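# Drawer lamp-coloured kits away, return the tower-signalled one

## Task

Some or all of the kits on the tray have a lit lamp beside them, and no two lit lamps share a colour. Place every kit with a lit lamp into its own drawer that held nothing at the start (one kit per drawer), then close all drawers completely; kits without a lit lamp remain on the tray. Later the signal tower shows one of the lamp colours: return only the kit whose lamp had that colour to the tray and again close every drawer completely. Everything must stay put without the robot holding it, and at the end the grippers must be open and the arms moved away.

## Robot and tools

Robot: two arms named left_arm and right_arm, each with 7 joints and a parallel gripper. The names are labels only; they do not match sides of a camera image.

Frame: one shared world frame with its origin on the table surface midway between the arms. +x points out over the table, +z points up, and left_arm sits on the +y side. Each result prints, per arm, end_effector_position (metres) and end_effector_quat_wxyz; the printed position can be off from the truth, more so when the arm is stretched far. end_effector_position is the spot between the pads when closed; closed fingertips extend about 33 mm past it (about 9 mm when fully open). Fingers point along the gripper's +z and close along its y axis. While closing, the tips advance roughly 24 mm away from the arm, so keep that clearance above surfaces.

Tool execute_actions, argument actions: a list holding one item or nothing. An empty list just reports the current state. An item with rows and steps (steps 1 to 15, default 15) runs a move; each row lasts one control step of 1/30 s and the final row repeats if there are fewer rows than steps (1 to 15 rows). An item with only steps (up to 300) is a wait counted from the previous result. Optional pictures (boolean) toggles camera images. A refused call does nothing.

Each row is a single list of 20 numbers covering both arms: first left_arm's 7 joint targets, then its gripper position, force_limit, speed; then the same 10 for right_arm. Joint numbers are absolute target angles in radians in each joint's own space (same form as the Joint positions line), in this order with stated ranges: waist -2.744..2.744, shoulder -1.784..1.784, upper arm roll -2.901..2.901, elbow -3.042..-0.152, forearm roll -2.807..2.807, wrist pitch 0.544..4.517, wrist roll -3.016..3.016. True ends may differ by up to 0.018 rad. A call is refused if a target sits beyond an end by more than 0.018 rad and further out than the current angle; a target past the real end is clipped there, with a note "joint sent to its limit" (possibly about an earlier, still-running move). Missing that note does not prove there is more travel.

Motion is rate limited: each step the commanded angle stays within a lead of the measured one (0.248 rad for waist, shoulder, upper arm roll, elbow; 0.677 forearm roll; 0.715 wrist pitch; 1.54 wrist roll), and if the targets would shift the gripper over 70 mm from where it is, all targets are pulled back proportionally. Large moves therefore need several calls. Between calls the arms keep heading to the last row sent until everything nearly stops or a step is HELD.

Gripper numbers are absolute commands in [-1, 1]. position: +1 fully open (140 mm), about -0.8 pads touch, -1 closes until blocked. force_limit: squeeze, roughly 14 N at -1, 60 N at 0, 107 N at +1. speed: gap rate, roughly 30, 140, 250 mm/s at -1, 0, +1. To keep a gripper unchanged, repeat its previous three numbers; 0 is a real command. To grasp, send -1 and confirm object_status 2. object_status: 0 moving, 1 blocked while opening, 2 blocked while closing, 3 reached target or pads met (a thin part may still be held). Stopped fingers hold until position changes by at least 0.01 or the object yields/is lost. To squeeze harder while at 2, raise force_limit and toggle position between -1 and -0.98. position_measured is in counts, nonlinear: 3 open, 230 pads touching.

Result lines: Joint positions / Joint velocities (rad, rad/s, one block per arm); Joint torques (total drive output, offset and noisy); External joint torques (estimated outside load incl. friction and held weight, or "no reading"); "joint command not followed" means the clearance check altered or blocked joint targets on some steps; HELD marks steps where all or part of your row was not sent; MOTOR HOT warns before an OVER-TEMPERATURE FAULT, which brakes that arm until cool.

Faults: contact torque reaching a joint load limit (waist 35, shoulder 35, upper arm roll 32, elbow 30, forearm roll 12, wrist pitch 12, wrist roll 12 N m) or any outside force of 40 N on an arm, its tool or load (held weight included) halts that arm for 10 s and drops the rest of the call. Stops cost; move smoothly.

Cameras: cam_head_left and cam_head_right (896x504, fixed pinhole) and cam_left_wrist, cam_right_wrist (616x616 fisheye). Calibration with K and T_world_to_cam is supplied, accurate to a few degrees and millimetres. zoom_image takes camera (one of those names) and region [x0, y0, x1, y1] in that image's pixels, origin top-left, at most 504 by 504, and returns a closer look at the latest image; use it to read lamp and tower colours.

finished_scene takes scene (the current scene's number), ends it irreversibly and reports success; replying with no tool call ends everything.

Avoid: knocking anything off the table (fails), dropping or slamming parts, hard pushes, arms colliding or pressing each other. Expect occasional brief tugs on held parts or pushes on loose items; recheck afterwards.

Each tool is called by a JSON object that holds its "fn" and its "kwargs", one argument or row to a line.

## Session

{"fn": "execute_actions", "kwargs": {
  "actions": []
}}

Scene clock: 0.00 s of 15600.00 s.
left_arm: end_effector_position=(+0.4309, +0.6673, +0.3597) position_measured=3 object_status=3 end_effector_quat_wxyz=(+0.092, +0.914, -0.355, -0.172) | right_arm: end_effector_position=(+0.5271, -0.0817, +0.2502) position_measured=3 object_status=3 end_effector_quat_wxyz=(-0.390, +0.815, -0.409, +0.127)
Joint positions: left_arm=[ 0.48   0.203 -0.008 -1.428  0.146  1.266 -0.326] | right_arm=[ 0.733  0.017 -0.05  -2.264  1.415  2.995 -1.392]
Joint velocities: left_arm=[ 0.    -0.    -0.001 -0.001  0.002 -0.    -0.   ] | right_arm=[ 0.     0.     0.001  0.001 -0.    -0.001 -0.001]
Joint torques (N m, as the joint torque sensors report them, + toward a larger angle): no reading
External joint torques (N m, as the arm's controller estimates them; a push from outside toward a larger angle lowers the number): no reading

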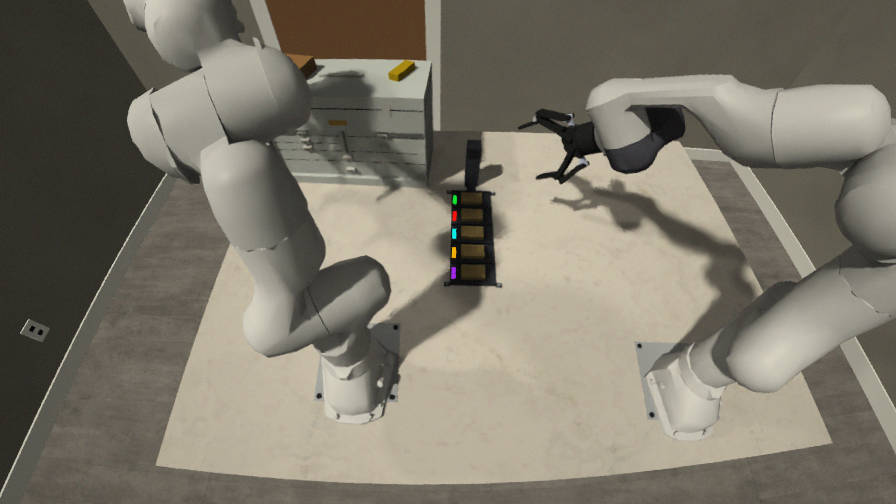

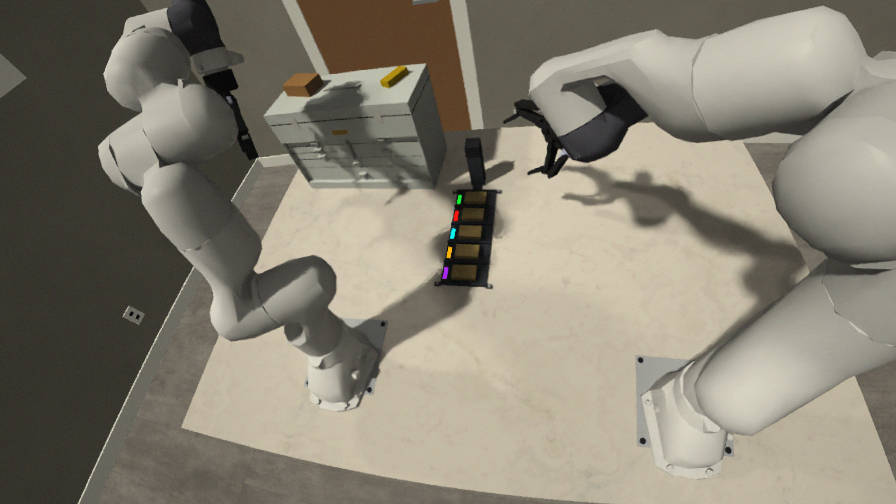

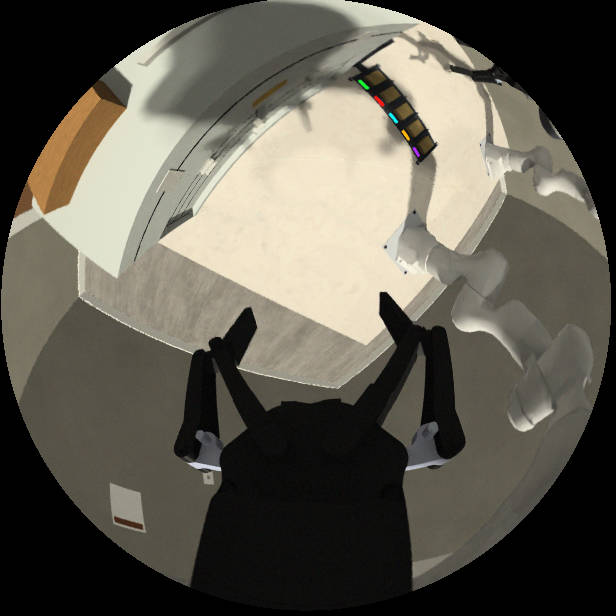

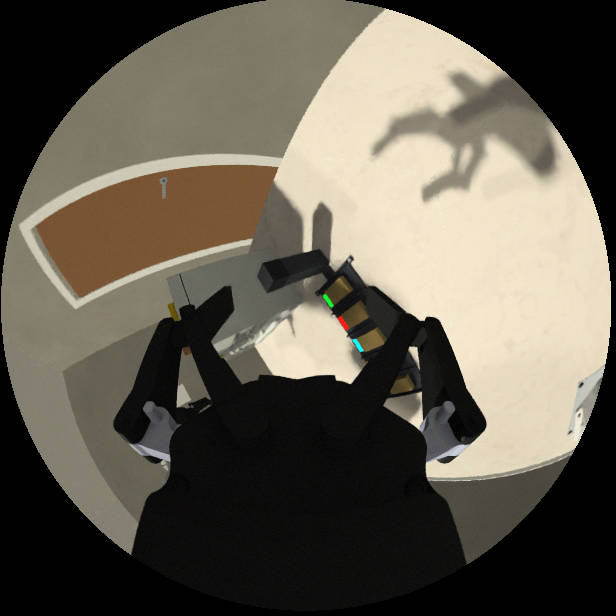

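{"fn": "zoom_image", "kwargs": {
  "camera": "cam_head_right",
  "region": [250, 50, 530, 300]
}}

{"fn": "execute_actions", "kwargs": {
  "actions": [
    {"rows":[[0.48,-0.3,0,-2.0,0,1.7,0.785,1,0,0,-0.3,-0.3,0,-2.0,0,1.7,0.785,1,0,0]],"steps":15}
  ],
  "pictures": false
}}

{"fn": "execute_actions", "kwargs": {
  "actions": [
    {"steps":90}
  ]
}}

Region (250, 50, 530, 300) of cam_head_right's 896x504 image, scaled by 1.800, with more detail than that image has; it fills the top 450 rows of this view, and the rest is white.

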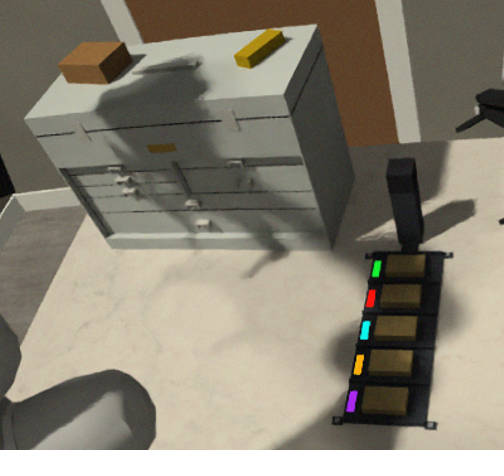

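Scene clock: 21.60 s of 15600.00 s.
left_arm: end_effector_position=(+0.4123, +0.6079, +0.3728) position_measured=3 object_status=3 end_effector_quat_wxyz=(+0.011, +0.682, -0.731, -0.006) | right_arm: end_effector_position=(+0.5388, -0.1960, +0.4661) position_measured=3 object_status=3 end_effector_quat_wxyz=(-0.359, +0.803, -0.472, +0.065)
Joint positions: left_arm=[ 0.48  -0.3   -0.003 -1.996  0.005  1.672  0.56 ] | right_arm=[ 0.328 -0.259 -0.01  -2.033  0.578  2.328 -0.56 ]
Joint velocities: left_arm=[-0.001  0.001  0.001 -0.056 -0.02   0.136  0.722] | right_arm=[-0.652 -0.184 -0.008  0.119 -1.169 -0.945  1.211]
Joint torques (N m, as the joint torque sensors report them, + toward a larger angle): left_arm=[ -0.63 -21.34   1.02  23.54   0.28   3.25   0.71] | right_arm=[  2.42 -20.72   0.48  23.88  -0.46   1.55   0.61]
External joint torques (N m, as the arm's controller estimates them; a push from outside toward a larger angle lowers the number): left_arm=[-0.63  1.3   1.26 -1.59 -0.54  0.73  0.72] | right_arm=[-0.81 -1.86 -1.23  1.57 -1.38 -0.81  0.65]
Steps of this call (steps 1 to 90: nothing new was sent; then 18.10 s passed at rest; steps 91 to 105: all 15 steps of this action). Readings (joint positions | what the end effector reports):
91: left_arm=[0.480 0.162 -0.006 -1.496 0.119 1.330 -0.233] | right_arm=[0.719 0.014 -0.044 -2.257 1.382 2.966 -1.357] | left_arm position_measured=3 object_status=3 | right_arm position_measured=3 object_status=3
92: left_arm=[0.480 0.098 -0.004 -1.580 0.091 1.395 -0.129] | right_arm=[0.702 0.003 -0.040 -2.242 1.344 2.934 -1.318] | left_arm position_measured=3 object_status=3 | right_arm position_measured=3 object_status=3
94: left_arm=[0.480 -0.052 -0.004 -1.742 0.053 1.495 0.049] | right_arm=[0.662 -0.030 -0.032 -2.206 1.259 2.865 -1.233] | left_arm position_measured=3 object_status=3 | right_arm position_measured=3 object_status=3
98: left_arm=[0.480 -0.272 -0.003 -1.938 0.019 1.603 0.308] | right_arm=[0.541 -0.133 -0.014 -2.120 0.998 2.655 -0.973] | left_arm position_measured=3 object_status=3 | right_arm position_measured=3 object_status=3
105: the state above

Scene clock: 24.60 s of 15600.00 s.
left_arm: end_effector_position=(+0.4185, +0.6104, +0.3733) position_measured=3 object_status=3 end_effector_quat_wxyz=(-0.001, -0.599, +0.801, +0.002) | right_arm: end_effector_position=(+0.3699, -0.6078, +0.3719) position_measured=3 object_status=3 end_effector_quat_wxyz=(+0.001, -0.202, +0.979, +0.002)
Joint positions: left_arm=[ 0.48  -0.3   -0.002 -1.999  0.003  1.696  0.778] | right_arm=[-0.298 -0.298 -0.002 -2.001  0.004  1.703  0.78 ]
Joint velocities: left_arm=[-0.    -0.001 -0.     0.001 -0.     0.    -0.002] | right_arm=[ 0.001  0.     0.001 -0.    -0.002 -0.001  0.001]
Joint torques (N m, as the joint torque sensors report them, + toward a larger angle): left_arm=[ -0.51 -21.91   1.66  22.57   0.24   3.23   0.4 ] | right_arm=[ -1.05 -23.59  -0.46  25.63  -0.28   1.76   0.45]
External joint torques (N m, as the arm's controller estimates them; a push from outside toward a larger angle lowers the number): left_arm=[-0.47 -0.29  1.95 -1.73 -0.56  0.76  0.4 ] | right_arm=[-1.14 -2.14 -0.32  1.46 -1.08 -0.69  0.45]
Steps of this call (steps 1 to 75: the robot went on to your last target; steps 76 to 90: nothing new was sent). Readings (joint positions | what the end effector reports):
1: left_arm=[0.480 -0.300 -0.003 -1.997 0.005 1.676 0.583] | right_arm=[0.305 -0.264 -0.010 -2.029 0.538 2.296 -0.519] | left_arm position_measured=3 object_status=3 | right_arm position_measured=3 object_status=3
2: left_arm=[0.480 -0.300 -0.003 -1.998 0.004 1.680 0.603] | right_arm=[0.282 -0.269 -0.009 -2.026 0.501 2.265 -0.480] | left_arm position_measured=3 object_status=3 | right_arm position_measured=3 object_status=3
4: left_arm=[0.480 -0.300 -0.003 -1.998 0.004 1.685 0.637] | right_arm=[0.236 -0.275 -0.008 -2.021 0.433 2.208 -0.404] | left_arm position_measured=3 object_status=3 | right_arm position_measured=3 object_status=3
8: left_arm=[0.480 -0.300 -0.003 -1.998 0.003 1.691 0.687] | right_arm=[0.141 -0.282 -0.005 -2.015 0.321 2.106 -0.260] | left_arm position_measured=3 object_status=3 | right_arm position_measured=3 object_status=3
90: the state above
All arms were judged still, so your last target was given up. Only a new action makes them travel on or press farther. Fingers that are still opening or closing keep moving.
camera_calibration (this result's frames):
cam_left_wrist: T_world_to_cam=[[-0.900777, 0.431224, -0.0514496, 0.141111], [0.372448, 0.828008, 0.419149, -0.804682], [0.223348, 0.358398, -0.906458, 0.216748], [0, 0, 0, 1]] pos_world=[0.378401, 0.52775, 0.541015]
cam_right_wrist: T_world_to_cam=[[-0.393368, 0.919187, 0.0189186, 0.694265], [0.8487, 0.355137, 0.391901, -0.25246], [0.353512, 0.170218, -0.919813, 0.491023], [0, 0, 0, 1]] pos_world=[0.313782, -0.632082, 0.537454]

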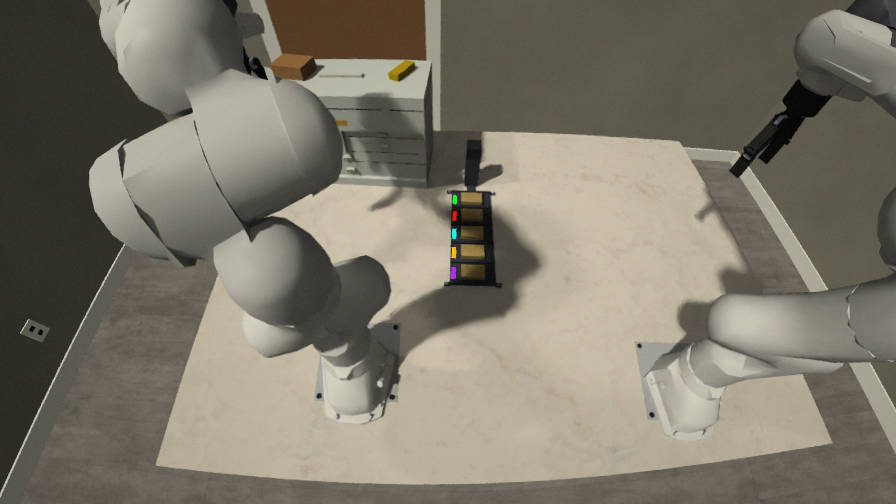

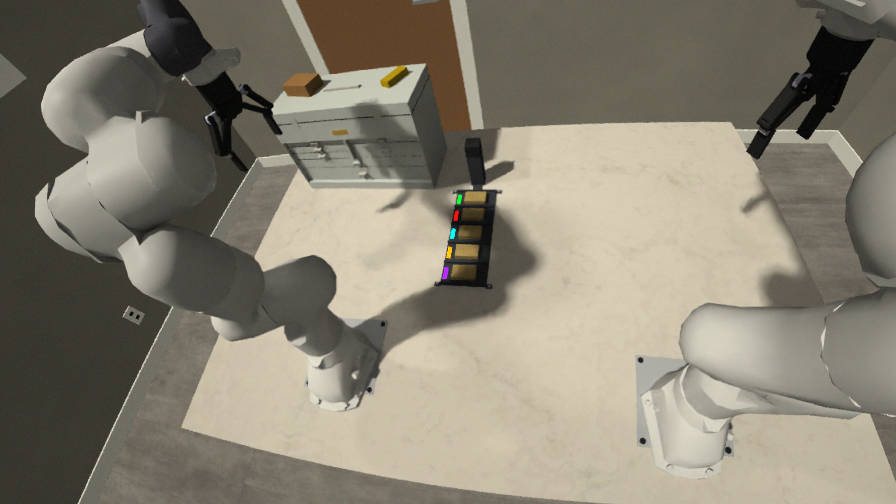

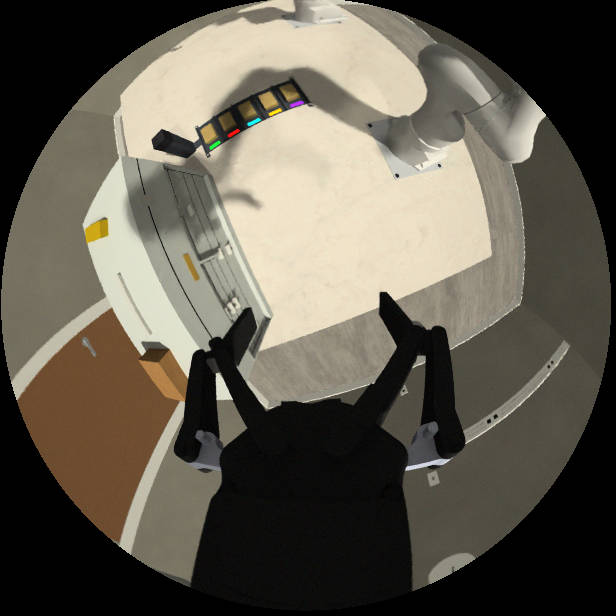

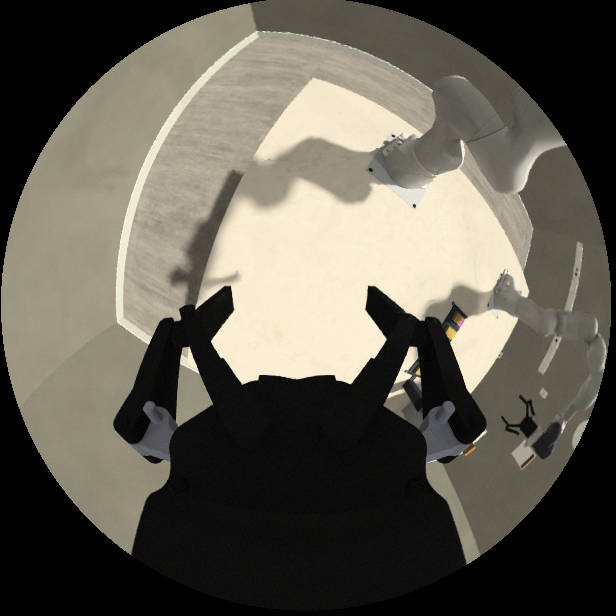

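{"fn": "execute_actions", "kwargs": {
  "actions": [
    {"rows":[[1.3,-0.3,0,-2.0,0,1.7,0.785,1,0,0,-0.8,-0.3,0,-2.0,0,1.7,0.785,1,0,0]],"steps":15}
  ],
  "pictures": false
}}

{"fn": "execute_actions", "kwargs": {
  "actions": [
    {"steps":60}
  ]
}}

{"fn": "zoom_image", "kwargs": {
  "camera": "cam_head_left",
  "region": [240, 50, 450, 200]
}}

{"fn": "zoom_image", "kwargs": {
  "camera": "cam_head_right",
  "region": [250, 60, 460, 200]
}}

Scene clock: 44.30 s of 15600.00 s.
left_arm: end_effector_position=(+0.1975, +0.8150, +0.3732) position_measured=3 object_status=3 end_effector_quat_wxyz=(+0.002, +0.827, -0.562, +0.000) | right_arm: end_effector_position=(+0.2309, -0.7960, +0.3720) position_measured=3 object_status=3 end_effector_quat_wxyz=(+0.002, +0.050, +0.999, +0.001)
Joint positions: left_arm=[ 1.143 -0.3   -0.003 -1.999 -0.     1.696  0.778] | right_arm=[-0.796 -0.298 -0.01  -2.001  0.002  1.703  0.78 ]
Joint velocities: left_arm=[ 1.312  0.     0.086 -0.    -0.     0.    -0.001] | right_arm=[-0.065 -0.002  0.041  0.     0.001 -0.     0.   ]
Joint torques (N m, as the joint torque sensors report them, + toward a larger angle): left_arm=[ -3.74 -21.1   -3.37  23.34   1.01   3.05   0.3 ] | right_arm=[  0.79 -23.79   2.69  25.09   0.25   1.79   0.38]
External joint torques (N m, as the arm's controller estimates them; a push from outside toward a larger angle lowers the number): left_arm=[ 1.22  1.82  0.79 -0.8   0.28  0.81  0.29] | right_arm=[-1.72 -2.17  0.05  0.91 -0.84 -0.66  0.38]
Steps of this call (steps 1 to 90: nothing new was sent; then 16.20 s passed at rest; steps 91 to 105: all 15 steps of this action). Readings (joint positions | what the end effector reports):
91: left_arm=[0.511 -0.300 -0.016 -1.999 0.001 1.696 0.778] | right_arm=[-0.330 -0.299 0.013 -2.001 0.005 1.703 0.780] | left_arm position_measured=3 object_status=3 | right_arm position_measured=3 object_status=3
92: left_arm=[0.550 -0.300 -0.019 -1.999 0.000 1.696 0.778] | right_arm=[-0.370 -0.299 0.017 -2.001 0.005 1.703 0.780] | left_arm position_measured=3 object_status=3 | right_arm position_measured=3 object_status=3
94: left_arm=[0.635 -0.300 -0.017 -1.999 0.000 1.696 0.778] | right_arm=[-0.457 -0.299 0.015 -2.001 0.005 1.703 0.780] | left_arm position_measured=3 object_status=3 | right_arm position_measured=3 object_status=3
98: left_arm=[0.816 -0.300 -0.009 -1.999 -0.000 1.696 0.778] | right_arm=[-0.640 -0.298 0.007 -2.001 0.004 1.703 0.780] | left_arm position_measured=3 object_status=3 | right_arm position_measured=3 object_status=3
105: the state above

Scene clock: 46.30 s of 15600.00 s.
left_arm: end_effector_position=(+0.1275, +0.8395, +0.3732) position_measured=3 object_status=3 end_effector_quat_wxyz=(+0.001, +0.869, -0.495, +0.001) | right_arm: end_effector_position=(+0.2331, -0.7941, +0.3721) position_measured=3 object_status=3 end_effector_quat_wxyz=(+0.001, +0.047, +0.999, +0.001)
Joint positions: left_arm=[ 1.298 -0.3    0.003 -1.999  0.     1.696  0.778] | right_arm=[-0.798 -0.299 -0.002 -2.001  0.002  1.703  0.78 ]
Joint velocities: left_arm=[ 0.001 -0.001 -0.001 -0.002 -0.001 -0.     0.002] | right_arm=[ 0.    -0.     0.001 -0.001 -0.001  0.     0.   ]
Joint torques (N m, as the joint torque sensors report them, + toward a larger angle): left_arm=[  0.63 -20.94  -1.63  22.44   0.92   3.19   0.54] | right_arm=[ -0.79 -23.49  -0.24  25.6    0.24   1.8    0.33]
External joint torques (N m, as the arm's controller estimates them; a push from outside toward a larger angle lowers the number): left_arm=[ 0.58  0.44 -1.39 -1.68  0.13  0.75  0.54] | right_arm=[-0.83 -2.06 -0.04  1.46 -0.55 -0.64  0.33]
Steps of this call (steps 1 to 30: the robot went on to your last target; steps 31 to 60: nothing new was sent). Readings (joint positions | what the end effector reports):
1: left_arm=[1.190 -0.300 -0.002 -1.999 -0.000 1.696 0.778] | right_arm=[-0.798 -0.298 -0.008 -2.001 0.002 1.703 0.780] | left_arm position_measured=3 object_status=3 | right_arm position_measured=3 object_status=3
2: left_arm=[1.229 -0.300 0.002 -1.999 -0.000 1.696 0.778] | right_arm=[-0.798 -0.298 -0.007 -2.001 0.002 1.703 0.780] | left_arm position_measured=3 object_status=3 | right_arm position_measured=3 object_status=3
4: left_arm=[1.277 -0.300 0.010 -1.999 0.000 1.696 0.778] | right_arm=[-0.798 -0.298 -0.004 -2.001 0.002 1.703 0.780] | left_arm position_measured=3 object_status=3 | right_arm position_measured=3 object_status=3
8: left_arm=[1.297 -0.300 0.008 -1.999 0.000 1.696 0.778] | right_arm=[-0.798 -0.298 -0.002 -2.001 0.002 1.703 0.780] | left_arm position_measured=3 object_status=3 | right_arm position_measured=3 object_status=3
60: the state above
All arms were judged still, so your last target was given up. Only a new action makes them travel on or press farther. Fingers that are still opening or closing keep moving.
camera_calibration (this result's frames):
cam_left_wrist: T_world_to_cam=[[-0.92867, -0.366858, -0.0546524, 0.455011], [-0.355047, 0.836635, 0.417113, -0.799663], [-0.107297, 0.406765, -0.90721, 0.201374], [0, 0, 0, 1]] pos_world=[0.160243, 0.754038, 0.541106]
cam_right_wrist: T_world_to_cam=[[0.0957638, 0.995254, 0.017284, 0.758689], [0.915611, -0.0948857, 0.390708, -0.442864], [0.390494, -0.0215903, -0.920352, 0.410479], [0, 0, 0, 1]] pos_world=[0.172546, -0.788247, 0.537703]

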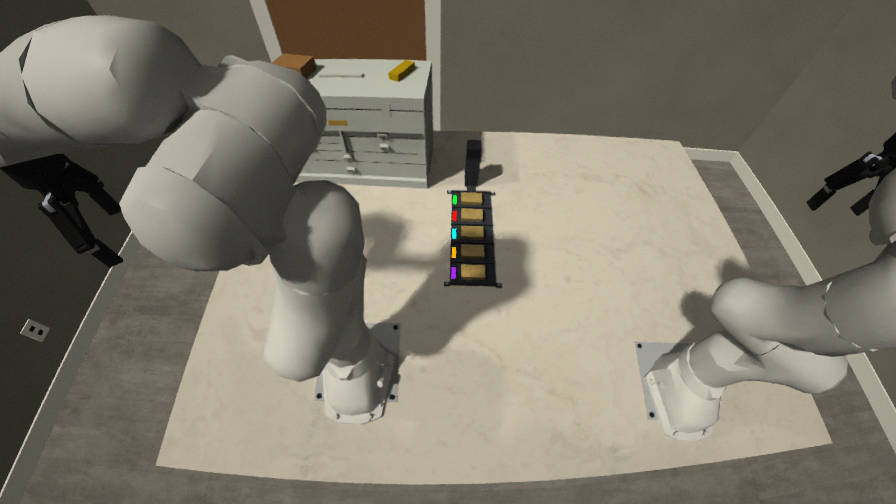

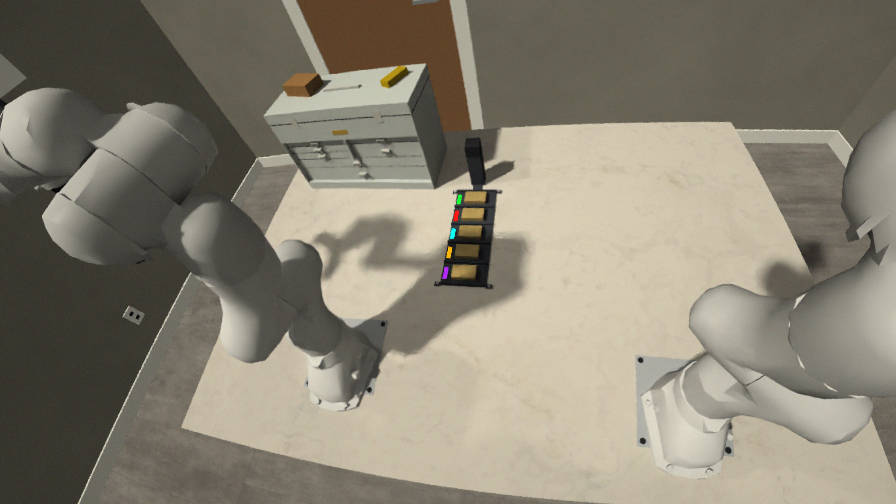

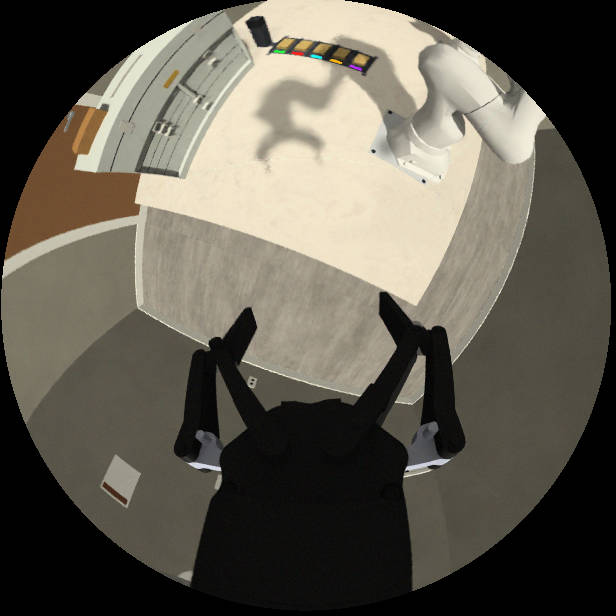

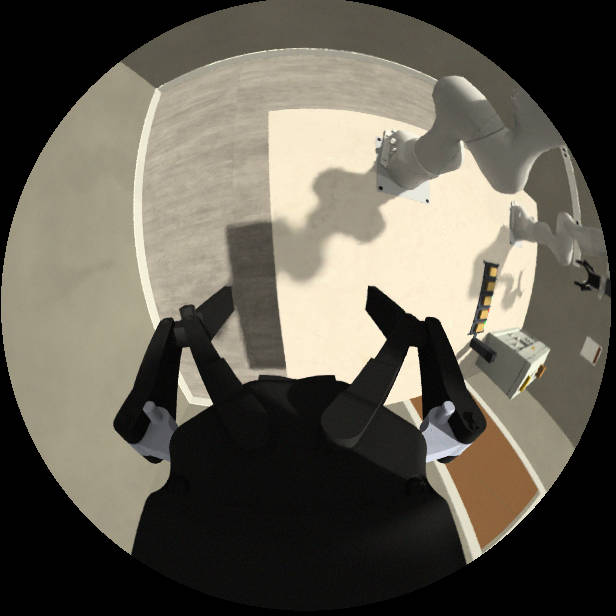

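Region (240, 50, 450, 200) of cam_head_left's 896x504 image, scaled by 2.400, with more detail than that image has; it fills the top 360 rows of this view, and the rest is white.

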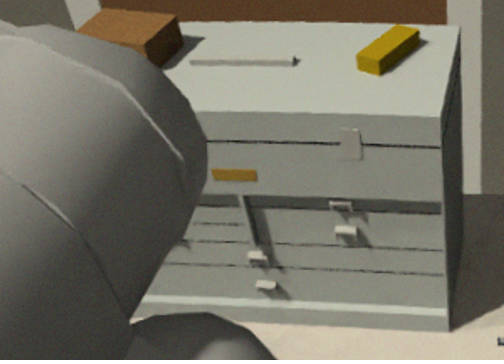

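Region (250, 60, 460, 200) of cam_head_right's 896x504 image, scaled by 2.400, with more detail than that image has.

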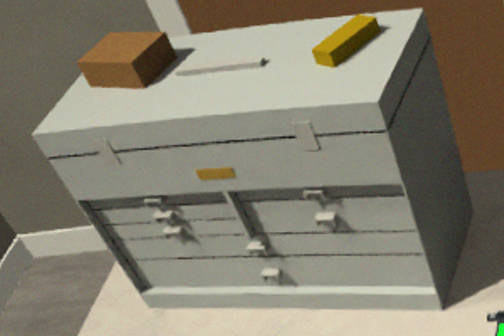

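{"fn": "execute_actions", "kwargs": {
  "actions": [
    {"rows":[[0.15,-0.485,0,-2.9,0,2.65,-1.571,1,0,0,-0.8,-0.3,0,-2.0,0,1.7,0.785,1,0,0]],"steps":15}
  ],
  "pictures": false
}}

{"fn": "execute_actions", "kwargs": {
  "actions": [
    {"steps":90}
  ]
}}

Scene clock: 135.70 s of 15600.00 s.
left_arm: end_effector_position=(+0.3479, +0.7513, +0.2786) position_measured=3 object_status=3 end_effector_quat_wxyz=(-0.138, +0.956, -0.248, +0.075) | right_arm: end_effector_position=(+0.2332, -0.7941, +0.3721) position_measured=3 object_status=3 end_effector_quat_wxyz=(+0.001, +0.047, +0.999, +0.000)
Joint positions: left_arm=[ 0.8   -0.467  0.003 -2.502  0.002  2.351 -0.247] | right_arm=[-0.798 -0.299 -0.002 -2.001  0.002  1.703  0.78 ]
Joint velocities: left_arm=[-1.095 -0.056 -0.072 -1.102 -0.     0.758 -2.022] | right_arm=[-0.001 -0.     0.    -0.     0.    -0.001 -0.002]
Joint torques (N m, as the joint torque sensors report them, + toward a larger angle): left_arm=[  2.1  -17.68   3.03  27.16   0.71   4.67  -0.83] | right_arm=[ -0.57 -23.82  -0.13  25.15   0.29   1.74   0.39]
External joint torques (N m, as the arm's controller estimates them; a push from outside toward a larger angle lowers the number): left_arm=[-3.07 -0.86 -0.19 -2.05 -0.01  1.01 -0.82] | right_arm=[-0.51 -2.39  0.19  1.04 -0.5  -0.7   0.39]
Steps of this call (steps 1 to 90: nothing new was sent; then 85.90 s passed at rest; steps 91 to 105: all 15 steps of this action). Readings (joint positions | what the end effector reports):
91: left_arm=[1.279 -0.315 0.011 -2.025 0.001 1.742 0.722] | right_arm=[-0.798 -0.299 -0.002 -2.001 0.002 1.703 0.780] | left_arm position_measured=3 object_status=3 | right_arm position_measured=3 object_status=3
92: left_arm=[1.253 -0.335 0.013 -2.056 0.001 1.789 0.662] | right_arm=[-0.798 -0.299 -0.002 -2.001 0.002 1.703 0.780] | left_arm position_measured=3 object_status=3 | right_arm position_measured=3 object_status=3
94: left_arm=[1.195 -0.371 0.012 -2.115 0.001 1.885 0.542] | right_arm=[-0.798 -0.299 -0.002 -2.001 0.002 1.703 0.780] | left_arm position_measured=3 object_status=3 | right_arm position_measured=3 object_status=3
98: left_arm=[1.069 -0.423 0.009 -2.239 0.002 2.082 0.283] | right_arm=[-0.798 -0.299 -0.002 -2.001 0.002 1.703 0.780] | left_arm position_measured=3 object_status=3 | right_arm position_measured=3 object_status=3
105: the state above

Scene clock: 138.70 s of 15600.00 s.
left_arm: end_effector_position=(+0.4057, +0.4568, +0.1287) position_measured=3 object_status=3 end_effector_quat_wxyz=(-0.011, +0.990, +0.078, +0.114) | right_arm: end_effector_position=(+0.2332, -0.7941, +0.3721) position_measured=3 object_status=3 end_effector_quat_wxyz=(+0.001, +0.047, +0.999, +0.000)
Joint positions: left_arm=[ 0.153 -0.483 -0.003 -2.899  0.002  2.646 -1.564] | right_arm=[-0.798 -0.299 -0.002 -2.001  0.002  1.703  0.78 ]
Joint velocities: left_arm=[ 0.001 -0.001  0.001 -0.    -0.001  0.    -0.001] | right_arm=[-0.002  0.     0.001 -0.     0.     0.001  0.   ]
Joint torques (N m, as the joint torque sensors report them, + toward a larger angle): left_arm=[ -2.2  -13.66   1.75  20.45   0.47   3.71  -0.33] | right_arm=[ -0.74 -23.16  -0.47  25.26   0.23   1.79   0.38]
External joint torques (N m, as the arm's controller estimates them; a push from outside toward a larger angle lowers the number): left_arm=[-2.23 -1.31  2.15 -0.98 -0.11  0.71 -0.33] | right_arm=[-0.74 -1.78 -0.22  1.12 -0.56 -0.67  0.38]
Steps of this call (steps 1 to 75: the robot went on to your last target; steps 76 to 90: nothing new was sent). Readings (joint positions | what the end effector reports):
1: left_arm=[0.762 -0.469 0.003 -2.540 0.002 2.377 -0.313] | right_arm=[-0.798 -0.299 -0.002 -2.001 0.002 1.703 0.780] | left_arm position_measured=3 object_status=3 | right_arm position_measured=3 object_status=3
2: left_arm=[0.723 -0.470 0.002 -2.578 0.002 2.400 -0.376] | right_arm=[-0.798 -0.299 -0.002 -2.001 0.002 1.703 0.780] | left_arm position_measured=3 object_status=3 | right_arm position_measured=3 object_status=3
4: left_arm=[0.648 -0.473 0.001 -2.652 0.002 2.439 -0.489] | right_arm=[-0.798 -0.299 -0.002 -2.001 0.002 1.703 0.780] | left_arm position_measured=3 object_status=3 | right_arm position_measured=3 object_status=3
8: left_arm=[0.480 -0.475 0.002 -2.788 0.002 2.506 -0.709] | right_arm=[-0.798 -0.299 -0.002 -2.001 0.002 1.703 0.780] | left_arm position_measured=3 object_status=3 | right_arm position_measured=3 object_status=3
90: the state above
All arms were judged still, so your last target was given up. Only a new action makes them travel on or press farther. Fingers that are still opening or closing keep moving.
camera_calibration (this result's frames):
cam_left_wrist: T_world_to_cam=[[0.0139675, -0.995439, -0.0943736, 0.469397], [-0.978557, -0.033006, 0.203314, 0.399034], [-0.205501, 0.0895101, -0.974555, 0.358549], [0, 0, 0, 1]] pos_world=[0.457604, 0.448332, 0.312595]
cam_right_wrist: T_world_to_cam=[[0.0956935, 0.995262, 0.0172114, 0.758703], [0.915615, -0.0947924, 0.390721, -0.442844], [0.390501, -0.0216304, -0.920348, 0.410481], [0, 0, 0, 1]] pos_world=[0.172579, -0.788207, 0.537756]

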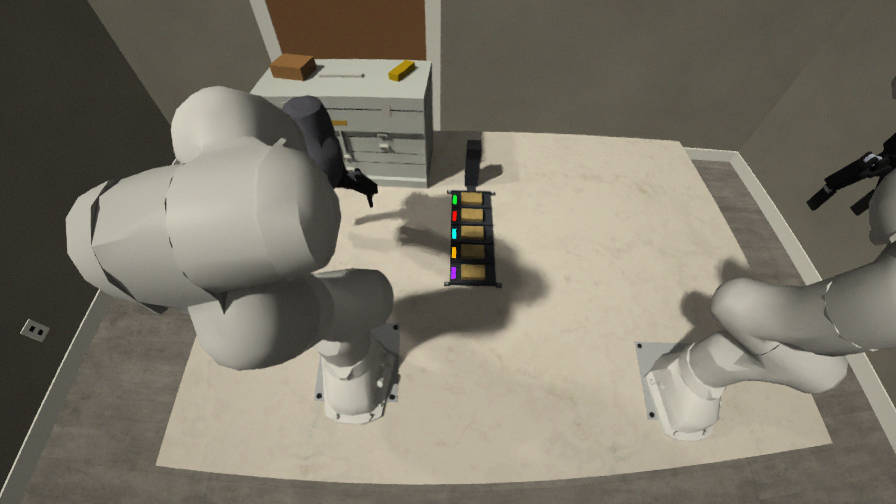

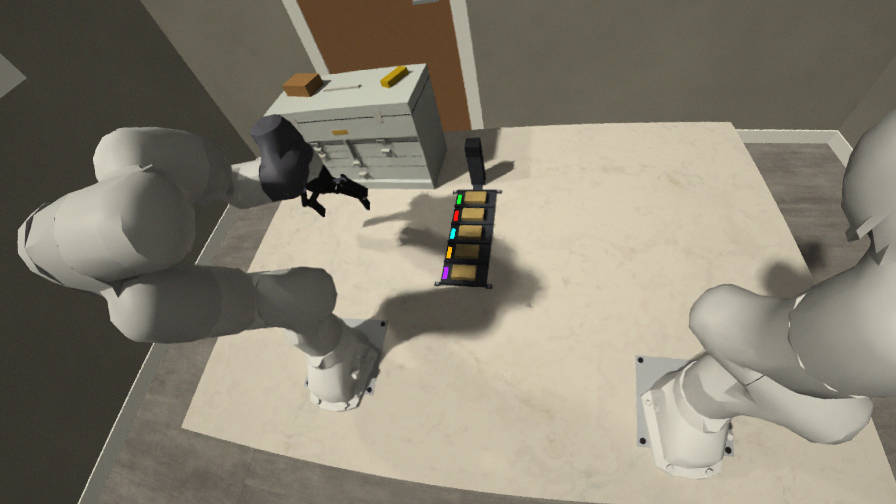

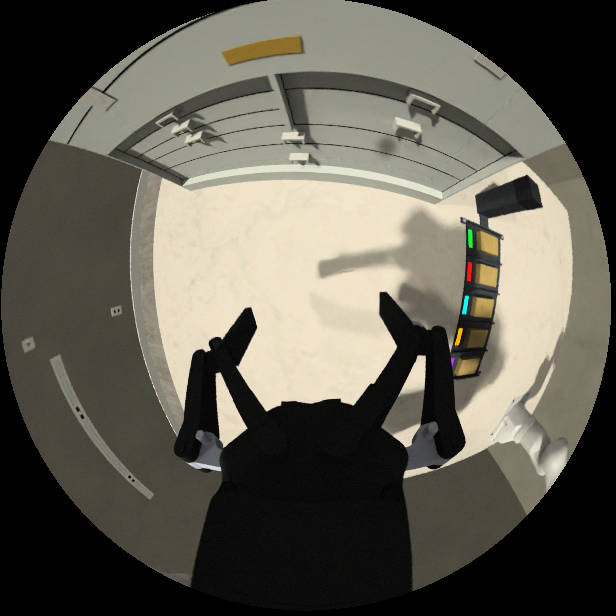

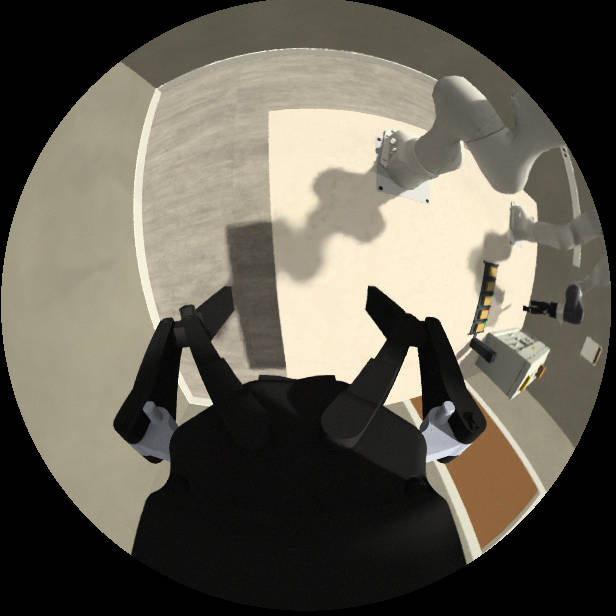

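{"fn": "zoom_image", "kwargs": {
  "camera": "cam_left_wrist",
  "region": [100, 50, 500, 210]
}}

Region (100, 50, 500, 210) of cam_left_wrist's 616x616 image, scaled by 1.260, with more detail than that image has; it fills the top 202 rows of this view, and the rest is white.

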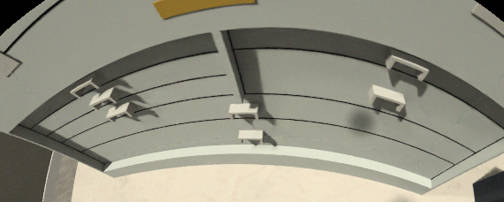

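{"fn": "execute_actions", "kwargs": {
  "actions": [
    {"rows":[[0.3,-0.19,0,-2.89,0.27,3.2,-1.571,-0.15,0,0,-0.8,-0.3,0,-2.0,0,1.7,0.785,1,0,0]],"steps":15}
  ],
  "pictures": false
}}

{"fn": "execute_actions", "kwargs": {
  "actions": [
    {"rows":[[0.451,0.1115,0,-2.884,0.533,3.781,-1.571,-0.15,0,0,-0.8,-0.3,0,-2.0,0,1.7,0.785,1,0,0]],"steps":15}
  ],
  "pictures": false
}}

{"fn": "execute_actions", "kwargs": {
  "actions": [
    {"steps":45}
  ]
}}

Scene clock: 199.53 s of 15600.00 s.
left_arm: end_effector_position=(+0.4728, +0.5135, +0.1008) position_measured=108 object_status=0 end_effector_quat_wxyz=(-0.063, +0.973, +0.020, +0.221) | right_arm: end_effector_position=(+0.2332, -0.7941, +0.3721) position_measured=3 object_status=3 end_effector_quat_wxyz=(+0.001, +0.047, +0.999, +0.000)
Joint positions: left_arm=[ 0.297 -0.193  0.    -2.891  0.262  3.164 -1.564] | right_arm=[-0.798 -0.299 -0.002 -2.001  0.002  1.703  0.78 ]
Joint velocities: left_arm=[0.004 0.004 0.    0.002 0.042 0.197 0.001] | right_arm=[ 0.001 -0.001 -0.     0.    -0.001 -0.     0.001]
Joint torques (N m, as the joint torque sensors report them, + toward a larger angle): left_arm=[  1.05 -18.27   0.25  16.99   1.02   4.06  -0.22] | right_arm=[ -1.3  -23.79  -0.5   25.4    0.22   1.78   0.41]
External joint torques (N m, as the arm's controller estimates them; a push from outside toward a larger angle lowers the number): left_arm=[ 1.02  0.23  0.27 -0.47  0.96  0.87 -0.23] | right_arm=[-1.37 -2.29 -0.33  1.21 -0.57 -0.67  0.41]
Steps of this call (steps 1 to 90: nothing new was sent; then 57.33 s passed at rest; steps 91 to 105: all 15 steps of this action). Readings (joint positions | what the end effector reports):
91: left_arm=[0.174 -0.452 -0.006 -2.894 0.040 2.704 -1.564] | right_arm=[-0.798 -0.299 -0.002 -2.001 0.002 1.703 0.780] | left_arm position_measured=3 object_status=0 | right_arm position_measured=3 object_status=3
92: left_arm=[0.207 -0.393 -0.006 -2.886 0.086 2.781 -1.564] | right_arm=[-0.798 -0.299 -0.002 -2.001 0.002 1.703 0.780] | left_arm position_measured=10 object_status=0 | right_arm position_measured=3 object_status=3
94: left_arm=[0.260 -0.276 -0.002 -2.886 0.162 2.917 -1.564] | right_arm=[-0.798 -0.299 -0.002 -2.001 0.002 1.703 0.780] | left_arm position_measured=25 object_status=0 | right_arm position_measured=3 object_status=3
98: left_arm=[0.292 -0.199 0.000 -2.894 0.232 3.066 -1.564] | right_arm=[-0.798 -0.299 -0.002 -2.001 0.002 1.703 0.780] | left_arm position_measured=55 object_status=0 | right_arm position_measured=3 object_status=3
105: the state above

Scene clock: 200.03 s of 15600.00 s.
left_arm: end_effector_position=(+0.5159, +0.5012, +0.0925) position_measured=148 object_status=3 end_effector_quat_wxyz=(-0.025, +0.932, -0.043, +0.358) | right_arm: end_effector_position=(+0.2332, -0.7941, +0.3721) position_measured=3 object_status=3 end_effector_quat_wxyz=(+0.001, +0.047, +0.999, +0.000)
Joint positions: left_arm=[ 0.448  0.109  0.001 -2.885  0.526  3.745 -1.565] | right_arm=[-0.798 -0.299 -0.002 -2.001  0.002  1.703  0.78 ]
Joint velocities: left_arm=[0.004 0.001 0.001 0.    0.037 0.197 0.001] | right_arm=[-0.001 -0.     0.     0.001 -0.001  0.001  0.   ]
Joint torques (N m, as the joint torque sensors report them, + toward a larger angle): left_arm=[  0.59 -22.9   -0.75  12.41   0.78   4.25  -0.3 ] | right_arm=[ -0.68 -23.52  -0.31  25.12   0.24   1.75   0.35]
External joint torques (N m, as the arm's controller estimates them; a push from outside toward a larger angle lowers the number): left_arm=[ 0.54  0.79 -0.72  0.24  0.94  0.86 -0.31] | right_arm=[-0.62 -1.99  0.01  0.91 -0.55 -0.71  0.35]
Steps of this call (steps 1 to 15: all 15 steps of this action). Readings (joint positions | what the end effector reports):
1: left_arm=[0.334 -0.145 -0.007 -2.883 0.323 3.264 -1.565] | right_arm=[-0.798 -0.299 -0.002 -2.001 0.002 1.703 0.780] | left_arm position_measured=116 object_status=0 | right_arm position_measured=3 object_status=3
2: left_arm=[0.372 -0.071 -0.005 -2.874 0.373 3.361 -1.565] | right_arm=[-0.798 -0.299 -0.002 -2.001 0.002 1.703 0.780] | left_arm position_measured=123 object_status=0 | right_arm position_measured=3 object_status=3
4: left_arm=[0.419 0.041 0.000 -2.880 0.438 3.494 -1.565] | right_arm=[-0.798 -0.299 -0.002 -2.001 0.002 1.703 0.780] | left_arm position_measured=139 object_status=0 | right_arm position_measured=3 object_status=3
8: left_arm=[0.443 0.105 0.001 -2.888 0.500 3.646 -1.565] | right_arm=[-0.798 -0.299 -0.002 -2.001 0.002 1.703 0.780] | left_arm position_measured=148 object_status=0 | right_arm position_measured=3 object_status=3
15: the state above

Scene clock: 201.53 s of 15600.00 s.
left_arm: end_effector_position=(+0.5212, +0.4993, +0.1011) position_measured=148 object_status=3 end_effector_quat_wxyz=(-0.024, +0.927, -0.045, +0.372) | right_arm: end_effector_position=(+0.2332, -0.7941, +0.3722) position_measured=3 object_status=3 end_effector_quat_wxyz=(+0.001, +0.047, +0.999, +0.000)
Joint positions: left_arm=[ 0.448  0.109  0.001 -2.885  0.53   3.777 -1.565] | right_arm=[-0.798 -0.299 -0.002 -2.001  0.002  1.703  0.78 ]
Joint velocities: left_arm=[-0.    -0.     0.     0.    -0.    -0.     0.001] | right_arm=[-0.001  0.     0.    -0.001 -0.001 -0.    -0.001]
Joint torques (N m, as the joint torque sensors report them, + toward a larger angle): left_arm=[  0.93 -22.61  -0.97  12.3    0.77   4.22  -0.29] | right_arm=[ -0.67 -22.96  -0.71  25.25   0.26   1.73   0.33]
External joint torques (N m, as the arm's controller estimates them; a push from outside toward a larger angle lowers the number): left_arm=[ 0.92  1.2  -0.89 -0.05  0.92  0.73 -0.31] | right_arm=[-0.71 -1.56 -0.52  1.12 -0.53 -0.72  0.33]
Steps of this call (steps 1 to 30: the robot went on to your last target; steps 31 to 45: nothing new was sent). Readings (joint positions | what the end effector reports):
1: left_arm=[0.448 0.109 0.001 -2.885 0.527 3.751 -1.565] | right_arm=[-0.798 -0.299 -0.002 -2.001 0.002 1.703 0.780] | left_arm position_measured=148 object_status=3 | right_arm position_measured=3 object_status=3
2: left_arm=[0.448 0.109 0.001 -2.885 0.528 3.755 -1.565] | right_arm=[-0.798 -0.299 -0.002 -2.001 0.002 1.703 0.780] | left_arm position_measured=148 object_status=3 | right_arm position_measured=3 object_status=3
4: left_arm=[0.448 0.109 0.001 -2.885 0.529 3.762 -1.565] | right_arm=[-0.798 -0.299 -0.002 -2.001 0.002 1.703 0.780] | left_arm position_measured=148 object_status=3 | right_arm position_measured=3 object_status=3
8: left_arm=[0.448 0.109 0.001 -2.885 0.530 3.770 -1.565] | right_arm=[-0.798 -0.299 -0.002 -2.001 0.002 1.703 0.780] | left_arm position_measured=148 object_status=3 | right_arm position_measured=3 object_status=3
45: the state above
All arms were judged still, so your last target was given up. Only a new action makes them travel on or press farther. Fingers that are still opening or closing keep moving.
camera_calibration (this result's frames):
cam_left_wrist: T_world_to_cam=[[-0.140833, -0.963669, -0.226956, 0.585704], [-0.928673, 0.208036, -0.307061, 0.424315], [0.34312, 0.167523, -0.924232, 0.021555], [0, 0, 0, 1]] pos_world=[0.469141, 0.472541, 0.283141]
cam_right_wrist: T_world_to_cam=[[0.0956749, 0.995265, 0.0171699, 0.758711], [0.915613, -0.0947588, 0.390734, -0.442846], [0.390511, -0.0216625, -0.920343, 0.410478], [0, 0, 0, 1]] pos_world=[0.17259, -0.78819, 0.537788]

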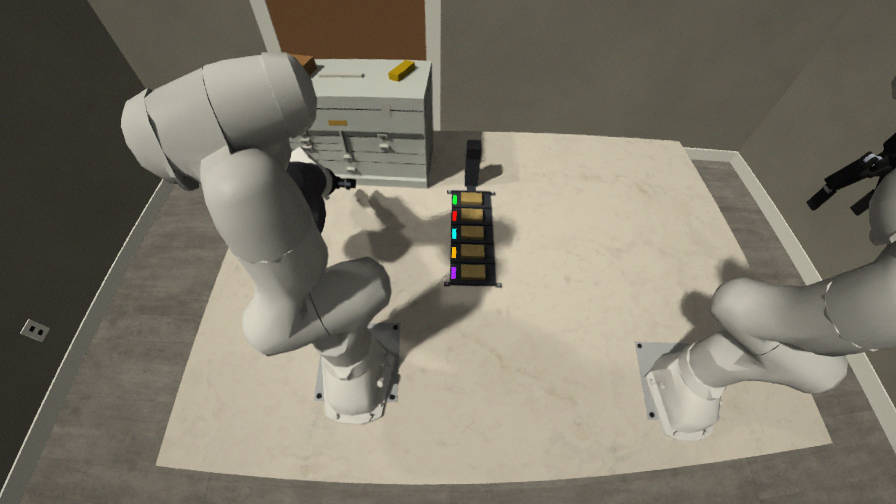

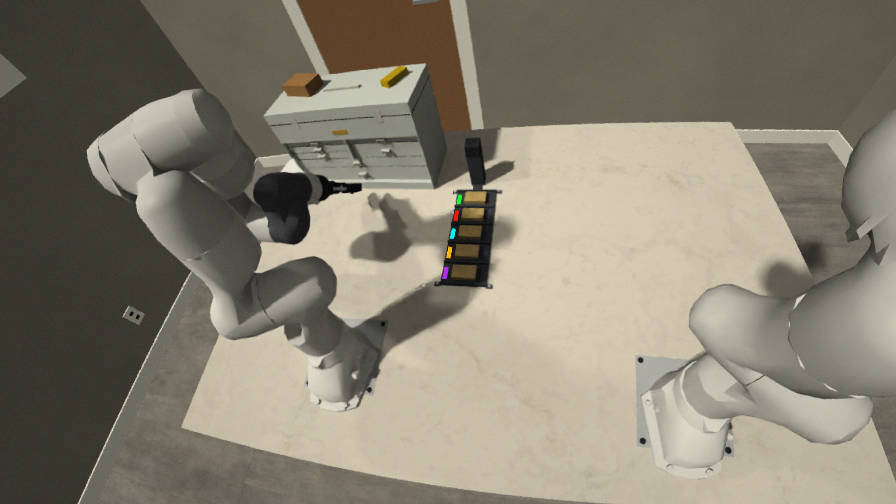

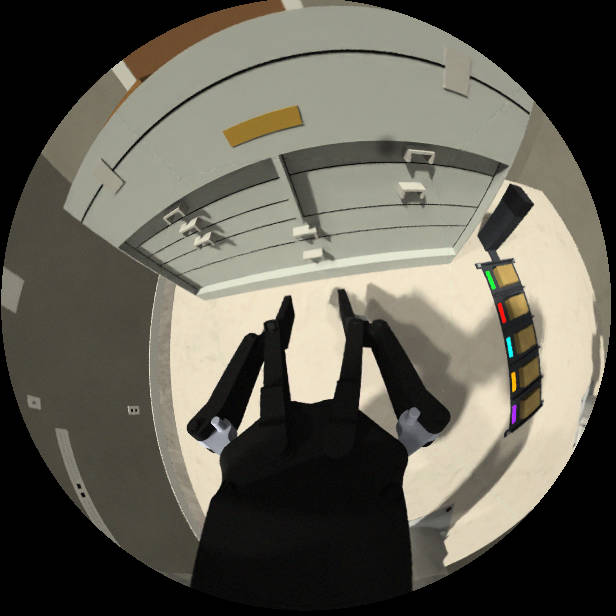

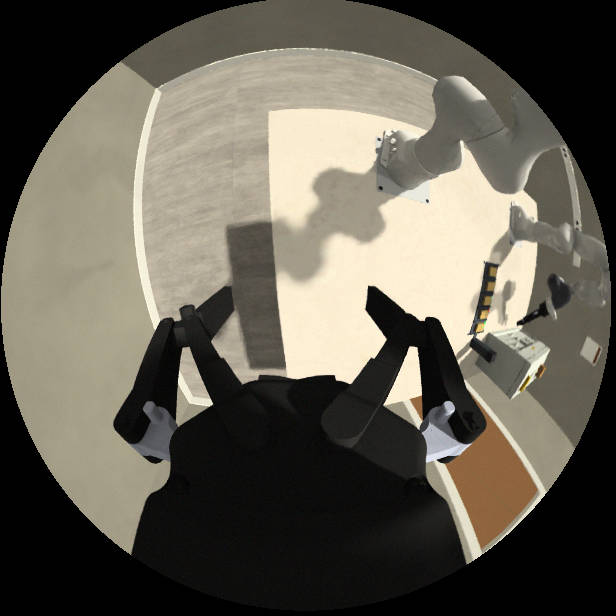

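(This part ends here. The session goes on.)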